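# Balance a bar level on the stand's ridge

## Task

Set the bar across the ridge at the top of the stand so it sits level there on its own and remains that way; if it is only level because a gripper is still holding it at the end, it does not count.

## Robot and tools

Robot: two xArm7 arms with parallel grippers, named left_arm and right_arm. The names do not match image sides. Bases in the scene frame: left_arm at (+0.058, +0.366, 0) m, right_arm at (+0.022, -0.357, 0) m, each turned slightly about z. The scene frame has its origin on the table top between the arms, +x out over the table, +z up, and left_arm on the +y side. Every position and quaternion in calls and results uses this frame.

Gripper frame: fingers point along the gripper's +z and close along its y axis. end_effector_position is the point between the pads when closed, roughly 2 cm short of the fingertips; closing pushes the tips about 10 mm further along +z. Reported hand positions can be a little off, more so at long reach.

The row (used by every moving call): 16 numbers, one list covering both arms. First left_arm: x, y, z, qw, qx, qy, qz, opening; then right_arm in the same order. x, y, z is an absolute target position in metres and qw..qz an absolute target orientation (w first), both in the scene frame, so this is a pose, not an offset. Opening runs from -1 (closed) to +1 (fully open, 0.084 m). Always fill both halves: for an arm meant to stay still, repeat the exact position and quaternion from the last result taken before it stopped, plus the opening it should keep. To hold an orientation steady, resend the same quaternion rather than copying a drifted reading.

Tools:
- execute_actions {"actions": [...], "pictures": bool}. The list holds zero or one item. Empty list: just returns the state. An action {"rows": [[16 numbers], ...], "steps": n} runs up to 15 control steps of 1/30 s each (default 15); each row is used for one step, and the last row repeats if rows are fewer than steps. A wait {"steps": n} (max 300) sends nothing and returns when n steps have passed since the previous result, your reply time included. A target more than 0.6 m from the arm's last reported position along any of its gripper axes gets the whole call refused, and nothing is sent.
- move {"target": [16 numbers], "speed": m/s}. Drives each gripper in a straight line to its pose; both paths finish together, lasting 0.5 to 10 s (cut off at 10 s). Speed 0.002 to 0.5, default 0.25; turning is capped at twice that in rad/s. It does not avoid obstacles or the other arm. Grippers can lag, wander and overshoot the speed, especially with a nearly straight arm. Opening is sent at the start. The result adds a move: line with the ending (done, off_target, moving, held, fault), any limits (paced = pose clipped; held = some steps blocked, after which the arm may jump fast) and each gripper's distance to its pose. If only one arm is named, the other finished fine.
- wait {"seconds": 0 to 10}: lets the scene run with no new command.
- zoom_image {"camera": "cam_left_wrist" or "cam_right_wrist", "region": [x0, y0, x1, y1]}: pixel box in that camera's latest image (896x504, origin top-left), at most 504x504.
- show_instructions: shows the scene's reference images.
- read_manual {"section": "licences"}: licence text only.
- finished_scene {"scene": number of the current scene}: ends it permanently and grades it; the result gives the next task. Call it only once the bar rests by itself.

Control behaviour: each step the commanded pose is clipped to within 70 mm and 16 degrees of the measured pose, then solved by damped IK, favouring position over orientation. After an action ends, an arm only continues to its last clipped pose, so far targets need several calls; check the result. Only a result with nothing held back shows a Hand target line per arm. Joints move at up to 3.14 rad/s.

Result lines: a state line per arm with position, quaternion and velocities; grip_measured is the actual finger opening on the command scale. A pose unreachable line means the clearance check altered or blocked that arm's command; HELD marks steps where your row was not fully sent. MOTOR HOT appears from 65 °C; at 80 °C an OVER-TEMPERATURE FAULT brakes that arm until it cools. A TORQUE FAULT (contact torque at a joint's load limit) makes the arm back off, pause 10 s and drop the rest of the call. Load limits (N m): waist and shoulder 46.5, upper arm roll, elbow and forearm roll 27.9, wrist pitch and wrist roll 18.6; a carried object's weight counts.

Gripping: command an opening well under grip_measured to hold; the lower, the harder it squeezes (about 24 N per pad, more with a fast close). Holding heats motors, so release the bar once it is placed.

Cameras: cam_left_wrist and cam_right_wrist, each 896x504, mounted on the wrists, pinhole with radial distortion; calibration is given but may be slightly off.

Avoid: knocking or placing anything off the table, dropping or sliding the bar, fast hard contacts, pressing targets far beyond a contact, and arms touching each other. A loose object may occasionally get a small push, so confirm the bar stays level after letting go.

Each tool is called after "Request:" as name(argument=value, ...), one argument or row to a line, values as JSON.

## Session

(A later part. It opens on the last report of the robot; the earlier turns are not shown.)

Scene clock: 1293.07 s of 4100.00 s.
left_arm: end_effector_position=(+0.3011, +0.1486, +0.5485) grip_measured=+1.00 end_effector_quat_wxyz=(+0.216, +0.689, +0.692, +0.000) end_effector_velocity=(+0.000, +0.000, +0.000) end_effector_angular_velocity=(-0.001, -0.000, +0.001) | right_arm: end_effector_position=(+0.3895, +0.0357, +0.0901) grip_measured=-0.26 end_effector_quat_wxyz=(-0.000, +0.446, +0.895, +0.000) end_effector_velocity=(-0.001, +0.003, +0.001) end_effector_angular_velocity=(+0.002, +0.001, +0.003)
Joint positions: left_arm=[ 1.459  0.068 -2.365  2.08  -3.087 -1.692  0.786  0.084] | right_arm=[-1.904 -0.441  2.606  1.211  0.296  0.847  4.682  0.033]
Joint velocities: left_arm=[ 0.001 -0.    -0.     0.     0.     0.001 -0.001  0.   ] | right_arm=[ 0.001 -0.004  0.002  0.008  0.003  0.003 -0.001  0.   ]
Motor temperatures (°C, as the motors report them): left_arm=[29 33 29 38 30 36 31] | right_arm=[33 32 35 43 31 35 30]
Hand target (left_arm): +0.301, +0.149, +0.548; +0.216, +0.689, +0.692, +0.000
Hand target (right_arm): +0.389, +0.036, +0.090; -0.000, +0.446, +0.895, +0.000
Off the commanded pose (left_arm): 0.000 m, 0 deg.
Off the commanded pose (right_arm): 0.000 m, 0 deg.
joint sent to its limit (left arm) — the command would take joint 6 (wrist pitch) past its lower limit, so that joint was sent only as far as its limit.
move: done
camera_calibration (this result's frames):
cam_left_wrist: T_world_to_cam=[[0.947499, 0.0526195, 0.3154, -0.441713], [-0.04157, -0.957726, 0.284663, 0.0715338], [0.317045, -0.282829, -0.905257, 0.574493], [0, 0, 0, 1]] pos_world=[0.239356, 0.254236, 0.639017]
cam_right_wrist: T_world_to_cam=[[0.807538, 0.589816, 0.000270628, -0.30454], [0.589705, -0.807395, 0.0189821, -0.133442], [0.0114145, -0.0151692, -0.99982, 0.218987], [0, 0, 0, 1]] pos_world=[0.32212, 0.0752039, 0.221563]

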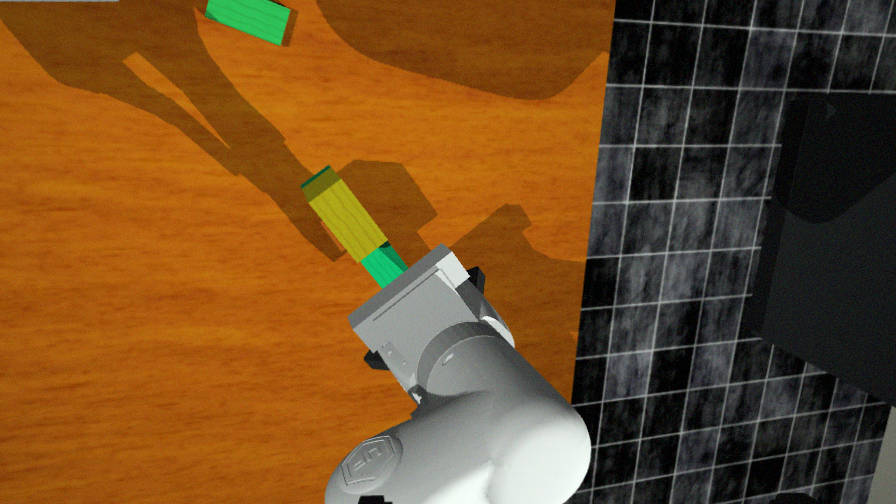

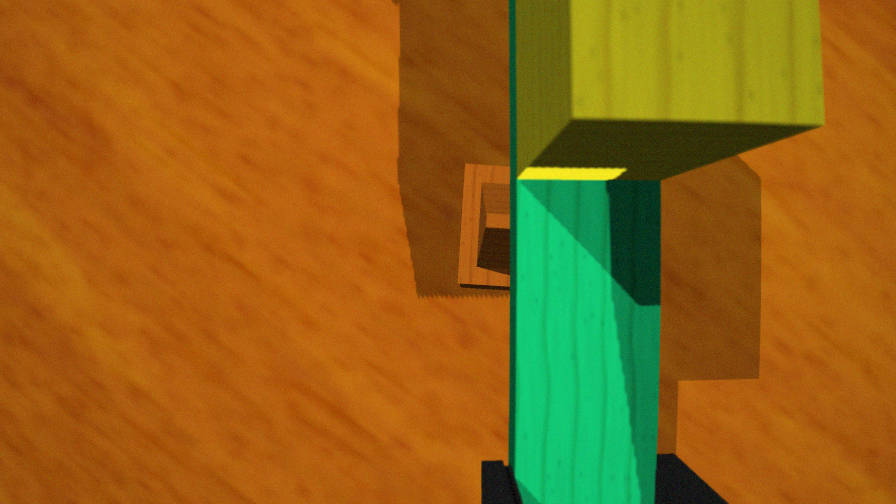

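Request:
move(
  target=[0.3011,0.1486,0.5485,0.216,0.689,0.692,0,1,0.3893,0.036,0.079,0,0.446,0.895,0,-0.8],
  speed=0.02,
)

Request:
move(
  target=[0.3011,0.1486,0.5485,0.216,0.689,0.692,0,1,0.3893,0.036,0.074,0,0.446,0.895,0,-0.8],
  speed=0.004,
)

Request:
move(
  target=[0.3011,0.1486,0.5485,0.216,0.689,0.692,0,1,0.3893,0.036,0.074,0,0.446,0.895,0,-0.22],
)

Request:
move(
  target=[0.3011,0.1486,0.5485,0.216,0.689,0.692,0,1,0.3893,0.036,0.074,0,0.446,0.895,0,-0.15],
)

Request:
wait(
  seconds=3,
)

Scene clock: 1301.00 s of 4100.00 s.
left_arm: end_effector_position=(+0.3011, +0.1486, +0.5485) grip_measured=+1.00 end_effector_quat_wxyz=(+0.216, +0.689, +0.692, +0.000) end_effector_velocity=(-0.000, -0.000, +0.000) end_effector_angular_velocity=(+0.000, +0.001, -0.001) | right_arm: end_effector_position=(+0.3893, +0.0360, +0.0791) grip_measured=-0.26 end_effector_quat_wxyz=(-0.000, +0.446, +0.895, -0.000) end_effector_velocity=(+0.002, +0.000, +0.000) end_effector_angular_velocity=(+0.003, -0.003, -0.000)
Joint positions: left_arm=[ 1.459  0.068 -2.365  2.08  -3.087 -1.692  0.786  0.084] | right_arm=[-1.91  -0.461  2.615  1.205  0.31   0.824  4.673  0.033]
Joint velocities: left_arm=[-0.001  0.    -0.     0.    -0.    -0.001 -0.     0.   ] | right_arm=[-0.002 -0.001  0.     0.001  0.001 -0.004 -0.002  0.   ]
Motor temperatures (°C, as the motors report them): left_arm=[29 33 29 38 30 36 31] | right_arm=[33 32 36 44 31 35 30]
Hand target (left_arm): +0.301, +0.149, +0.548; +0.216, +0.689, +0.692, +0.000
Hand target (right_arm): +0.389, +0.036, +0.079; -0.000, +0.446, +0.895, -0.000
Off the commanded pose (left_arm): 0.000 m, 0 deg.
Off the commanded pose (right_arm): 0.000 m, 0 deg.
joint sent to its limit (left arm) — the command would take joint 6 (wrist pitch) past its lower limit, so that joint was sent only as far as its limit.
After step 90, 4.13 s passed at rest.
move: done
camera_calibration (this result's frames):
cam_left_wrist: T_world_to_cam=[[0.947499, 0.0526197, 0.3154, -0.441713], [-0.0415697, -0.957726, 0.284663, 0.0715339], [0.317045, -0.282829, -0.905257, 0.574493], [0, 0, 0, 1]] pos_world=[0.239356, 0.254236, 0.639017]
cam_right_wrist: T_world_to_cam=[[0.807635, 0.589683, 0.000229483, -0.304543], [0.589568, -0.807484, 0.019473, -0.132848], [0.0116682, -0.0155918, -0.99981, 0.207938], [0, 0, 0, 1]] pos_world=[0.321856, 0.0755535, 0.210556]

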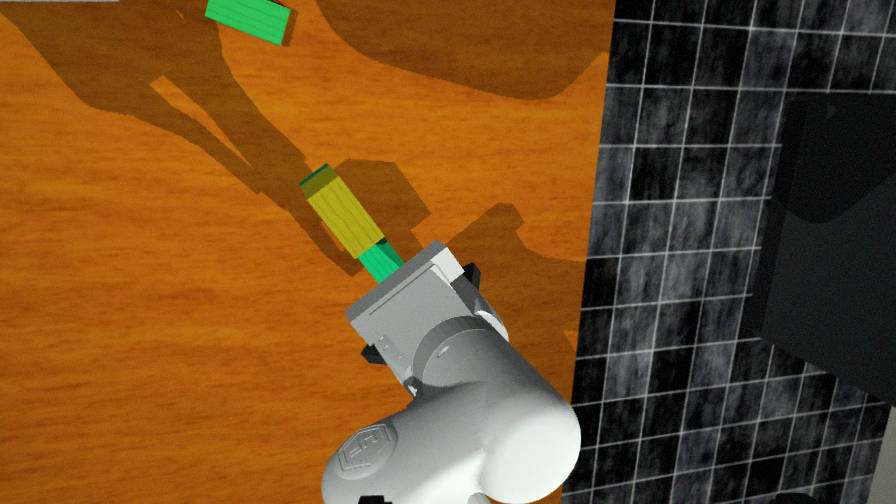

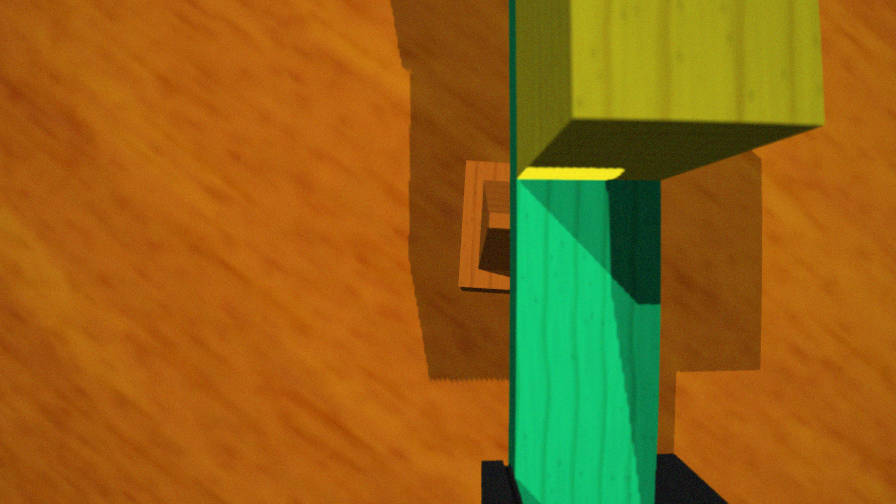

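Scene clock: 1302.50 s of 4100.00 s.
left_arm: end_effector_position=(+0.3011, +0.1486, +0.5485) grip_measured=+1.00 end_effector_quat_wxyz=(+0.216, +0.689, +0.692, +0.000) end_effector_velocity=(+0.000, -0.001, -0.000) end_effector_angular_velocity=(+0.002, -0.001, +0.000) | right_arm: end_effector_position=(+0.3895, +0.0361, +0.0743) grip_measured=-0.26 end_effector_quat_wxyz=(+0.000, +0.446, +0.895, +0.000) end_effector_velocity=(-0.001, +0.000, -0.001) end_effector_angular_velocity=(-0.003, -0.000, +0.003)
Joint positions: left_arm=[ 1.459  0.068 -2.365  2.08  -3.087 -1.692  0.786  0.084] | right_arm=[-1.913 -0.47   2.619  1.203  0.317  0.813  4.669  0.033]
Joint velocities: left_arm=[ 0.001 -0.002 -0.    -0.    -0.     0.001  0.    -0.   ] | right_arm=[ 0.002 -0.002  0.    -0.001 -0.001 -0.001 -0.001  0.   ]
Motor temperatures (°C, as the motors report them): left_arm=[29 33 29 38 30 36 31] | right_arm=[33 32 36 44 31 35 30]
Hand target (left_arm): +0.301, +0.149, +0.548; +0.216, +0.689, +0.692, +0.000
Hand target (right_arm): +0.389, +0.036, +0.074; -0.000, +0.446, +0.895, -0.000
Off the commanded pose (left_arm): 0.000 m, 0 deg.
Off the commanded pose (right_arm): 0.000 m, 0 deg.
joint sent to its limit (left arm) — the command would take joint 6 (wrist pitch) past its lower limit, so that joint was sent only as far as its limit.
move: done
camera_calibration (this result's frames):
cam_left_wrist: T_world_to_cam=[[0.947499, 0.0526195, 0.3154, -0.441713], [-0.0415699, -0.957726, 0.284663, 0.071534], [0.317045, -0.282829, -0.905257, 0.574493], [0, 0, 0, 1]] pos_world=[0.239356, 0.254236, 0.639017]
cam_right_wrist: T_world_to_cam=[[0.807763, 0.589506, 0.00102266, -0.304901], [0.589381, -0.807625, 0.0192735, -0.132729], [0.0121878, -0.0149657, -0.999814, 0.202956], [0, 0, 0, 1]] pos_world=[0.322042, 0.0755833, 0.205789]

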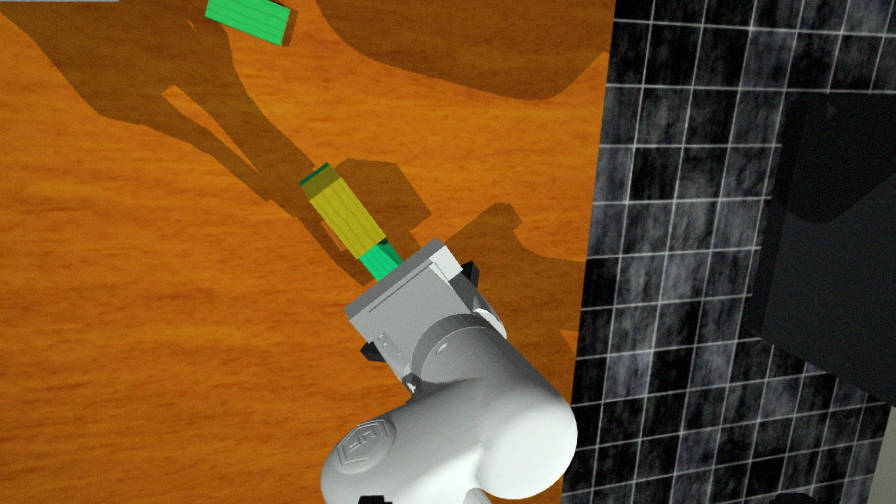

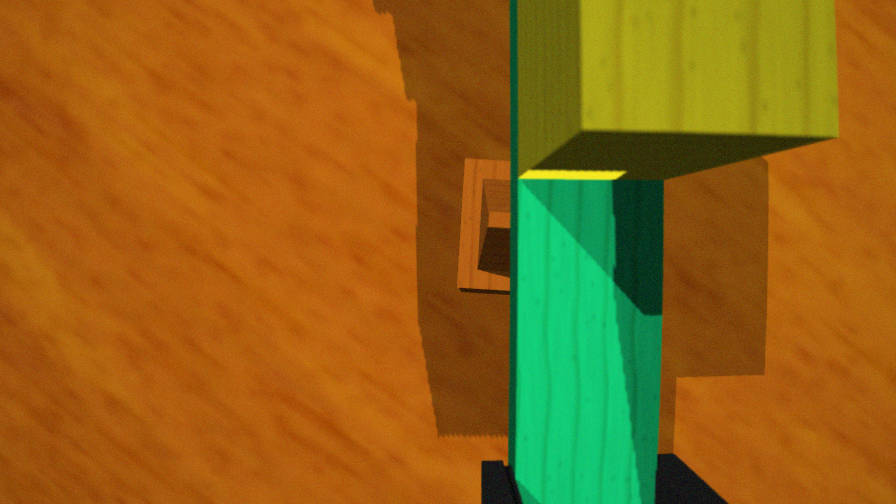

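Scene clock: 1303.20 s of 4100.00 s.
left_arm: end_effector_position=(+0.3011, +0.1486, +0.5485) grip_measured=+1.00 end_effector_quat_wxyz=(+0.216, +0.689, +0.692, -0.000) end_effector_velocity=(+0.000, -0.000, -0.000) end_effector_angular_velocity=(+0.000, -0.000, +0.000) | right_arm: end_effector_position=(+0.3893, +0.0360, +0.0740) grip_measured=-0.24 end_effector_quat_wxyz=(-0.000, +0.446, +0.895, -0.000) end_effector_velocity=(-0.000, +0.001, +0.000) end_effector_angular_velocity=(+0.001, -0.000, +0.000)
Joint positions: left_arm=[ 1.459  0.068 -2.366  2.08  -3.087 -1.692  0.786  0.084] | right_arm=[-1.913 -0.471  2.619  1.202  0.317  0.813  4.669  0.034]
Joint velocities: left_arm=[-0.    -0.001  0.001 -0.    -0.     0.     0.     0.   ] | right_arm=[ 0.     0.     0.001  0.     0.    -0.     0.001  0.   ]
Motor temperatures (°C, as the motors report them): left_arm=[29 33 29 38 30 36 31] | right_arm=[33 32 36 44 31 35 30]
Hand target (left_arm): +0.301, +0.149, +0.548; +0.216, +0.689, +0.692, +0.000
Hand target (right_arm): +0.389, +0.036, +0.074; +0.000, +0.446, +0.895, -0.000
Off the commanded pose (left_arm): 0.000 m, 0 deg.
Off the commanded pose (right_arm): 0.000 m, 0 deg.
joint sent to its limit (left arm) — the command would take joint 6 (wrist pitch) past its lower limit, so that joint was sent only as far as its limit.
move: done
camera_calibration (this result's frames):
cam_left_wrist: T_world_to_cam=[[0.947499, 0.0526195, 0.315399, -0.441713], [-0.0415699, -0.957726, 0.284663, 0.0715339], [0.317045, -0.282829, -0.905257, 0.574494], [0, 0, 0, 1]] pos_world=[0.239356, 0.254236, 0.639017]
cam_right_wrist: T_world_to_cam=[[0.807635, 0.589682, 0.000199632, -0.304507], [0.589567, -0.807485, 0.0194795, -0.132749], [0.0116479, -0.0156146, -0.99981, 0.202823], [0, 0, 0, 1]] pos_world=[0.321833, 0.0755365, 0.205431]

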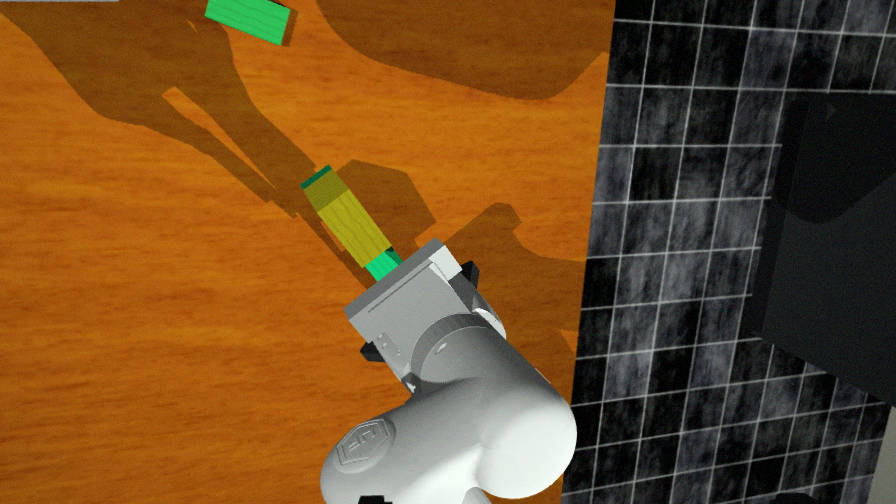

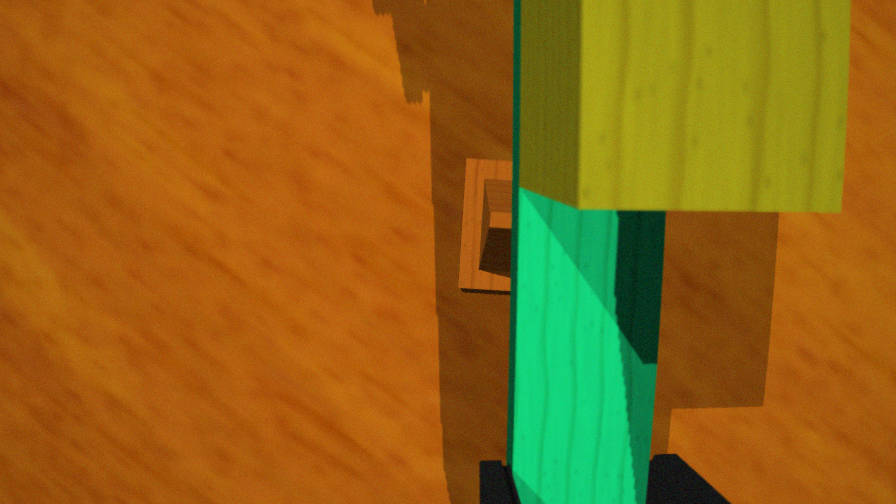

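Scene clock: 1303.90 s of 4100.00 s.
left_arm: end_effector_position=(+0.3011, +0.1486, +0.5485) grip_measured=+1.00 end_effector_quat_wxyz=(+0.216, +0.689, +0.692, +0.000) end_effector_velocity=(+0.000, -0.000, -0.000) end_effector_angular_velocity=(-0.000, -0.001, +0.000) | right_arm: end_effector_position=(+0.3893, +0.0360, +0.0740) grip_measured=-0.16 end_effector_quat_wxyz=(-0.000, +0.446, +0.895, -0.000) end_effector_velocity=(+0.000, -0.000, +0.000) end_effector_angular_velocity=(+0.000, -0.000, -0.001)
Joint positions: left_arm=[ 1.459  0.068 -2.366  2.08  -3.087 -1.692  0.786  0.084] | right_arm=[-1.913 -0.471  2.619  1.202  0.317  0.813  4.669  0.037]
Joint velocities: left_arm=[-0.    -0.001  0.     0.     0.     0.001 -0.    -0.   ] | right_arm=[-0.001  0.     0.    -0.     0.    -0.    -0.001 -0.   ]
Motor temperatures (°C, as the motors report them): left_arm=[29 33 29 38 30 36 31] | right_arm=[33 32 36 44 31 35 30]
Hand target (left_arm): +0.301, +0.149, +0.548; +0.216, +0.689, +0.692, +0.000
Hand target (right_arm): +0.389, +0.036, +0.074; -0.000, +0.446, +0.895, +0.000
Off the commanded pose (left_arm): 0.000 m, 0 deg.
Off the commanded pose (right_arm): 0.000 m, 0 deg.
joint sent to its limit (left arm) — the command would take joint 6 (wrist pitch) past its lower limit, so that joint was sent only as far as its limit.
move: done
camera_calibration (this result's frames):
cam_left_wrist: T_world_to_cam=[[0.947499, 0.0526194, 0.3154, -0.441713], [-0.0415701, -0.957726, 0.284663, 0.0715338], [0.317045, -0.282829, -0.905257, 0.574493], [0, 0, 0, 1]] pos_world=[0.239356, 0.254236, 0.639017]
cam_right_wrist: T_world_to_cam=[[0.80765, 0.589662, 0.000259555, -0.304536], [0.589546, -0.8075, 0.0194659, -0.132754], [0.0116879, -0.0155686, -0.99981, 0.202833], [0, 0, 0, 1]] pos_world=[0.321853, 0.075532, 0.205457]

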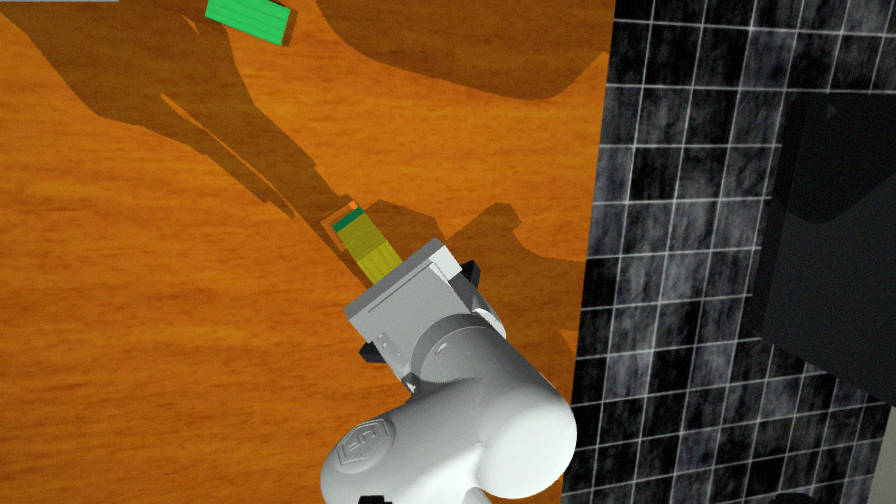

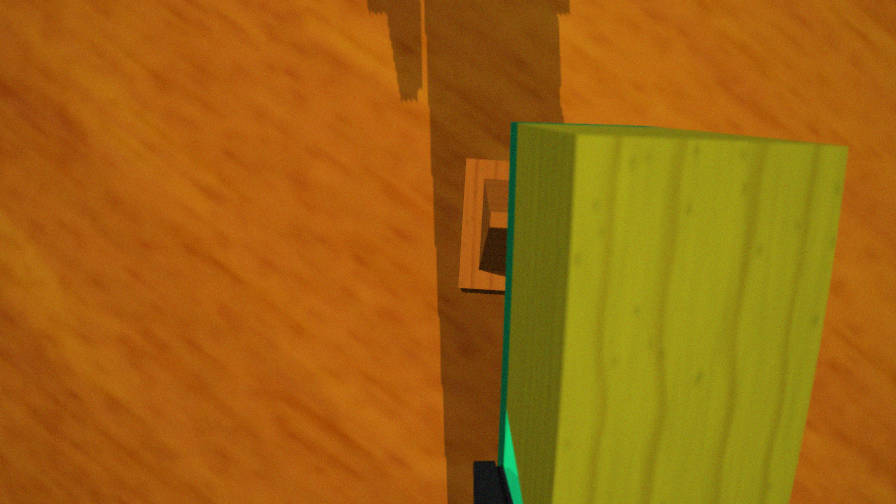

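Scene clock: 1306.90 s of 4100.00 s.
left_arm: end_effector_position=(+0.3011, +0.1486, +0.5485) grip_measured=+1.00 end_effector_quat_wxyz=(+0.216, +0.689, +0.692, -0.000) end_effector_velocity=(+0.001, +0.001, -0.000) end_effector_angular_velocity=(+0.000, +0.000, +0.003) | right_arm: end_effector_position=(+0.3893, +0.0360, +0.0740) grip_measured=-0.16 end_effector_quat_wxyz=(-0.000, +0.446, +0.895, -0.000) end_effector_velocity=(+0.000, -0.001, -0.000) end_effector_angular_velocity=(-0.000, +0.001, -0.003)
Joint positions: left_arm=[ 1.459  0.068 -2.366  2.08  -3.087 -1.692  0.786  0.084] | right_arm=[-1.913 -0.471  2.619  1.202  0.317  0.813  4.669  0.037]
Joint velocities: left_arm=[ 0.002 -0.     0.    -0.     0.     0.    -0.001  0.   ] | right_arm=[-0.    -0.001 -0.001  0.     0.001  0.001  0.001 -0.   ]
Motor temperatures (°C, as the motors report them): left_arm=[29 33 29 38 30 36 31] | right_arm=[33 32 36 44 31 35 30]
Hand target (left_arm): +0.301, +0.149, +0.548; +0.216, +0.689, +0.692, +0.000
Hand target (right_arm): +0.389, +0.036, +0.074; -0.000, +0.446, +0.895, +0.000
Off the commanded pose (left_arm): 0.000 m, 0 deg.
Off the commanded pose (right_arm): 0.000 m, 0 deg.
Steps of this call (steps 1 to 90: nothing new was sent). Readings (end_effector_position):
1: left_arm (+0.3011, +0.1486, +0.5485) | right_arm (+0.3893, +0.0360, +0.0740)
2: left_arm (+0.3011, +0.1486, +0.5485) | right_arm (+0.3893, +0.0360, +0.0740)
4: left_arm (+0.3011, +0.1486, +0.5485) | right_arm (+0.3893, +0.0360, +0.0740)
8: left_arm (+0.3011, +0.1486, +0.5485) | right_arm (+0.3893, +0.0360, +0.0740)
90: the state above
camera_calibration (this result's frames):
cam_left_wrist: T_world_to_cam=[[0.947499, 0.0526195, 0.315399, -0.441713], [-0.0415699, -0.957726, 0.284663, 0.0715339], [0.317045, -0.282829, -0.905257, 0.574494], [0, 0, 0, 1]] pos_world=[0.239356, 0.254236, 0.639017]
cam_right_wrist: T_world_to_cam=[[0.80765, 0.589661, 0.000261172, -0.304537], [0.589546, -0.8075, 0.0194655, -0.132755], [0.011689, -0.0155673, -0.99981, 0.202833], [0, 0, 0, 1]] pos_world=[0.321853, 0.0755319, 0.205458]

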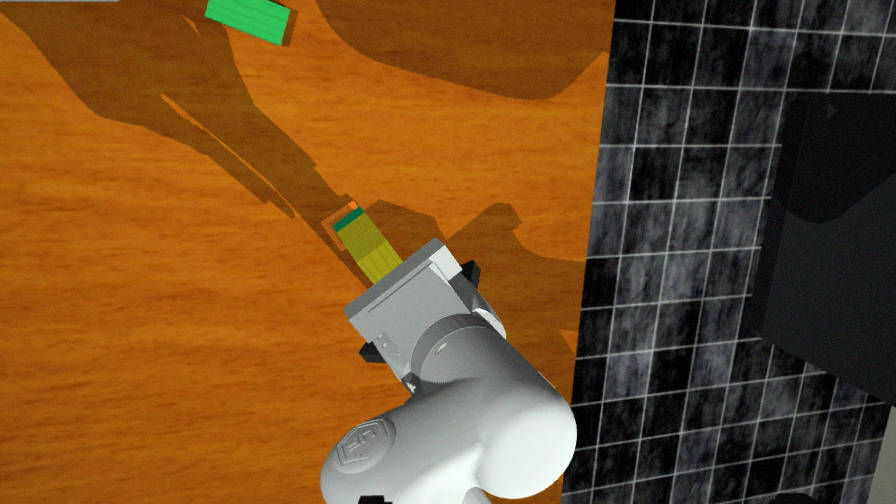

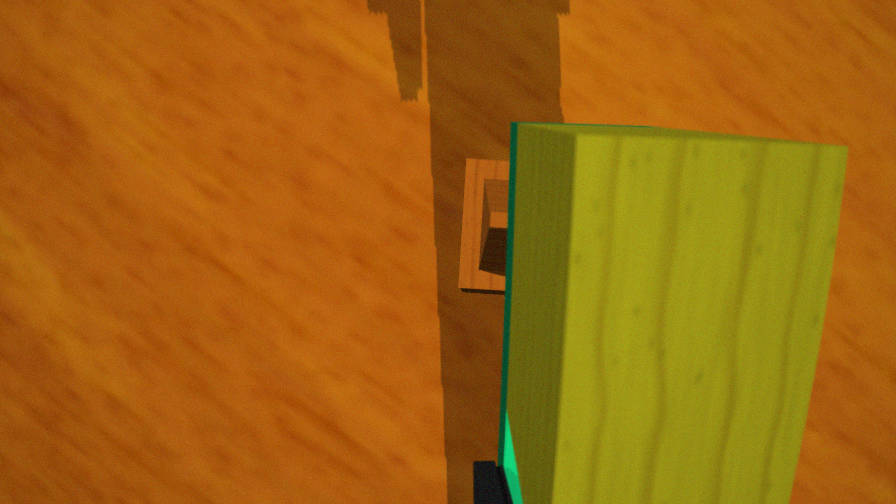

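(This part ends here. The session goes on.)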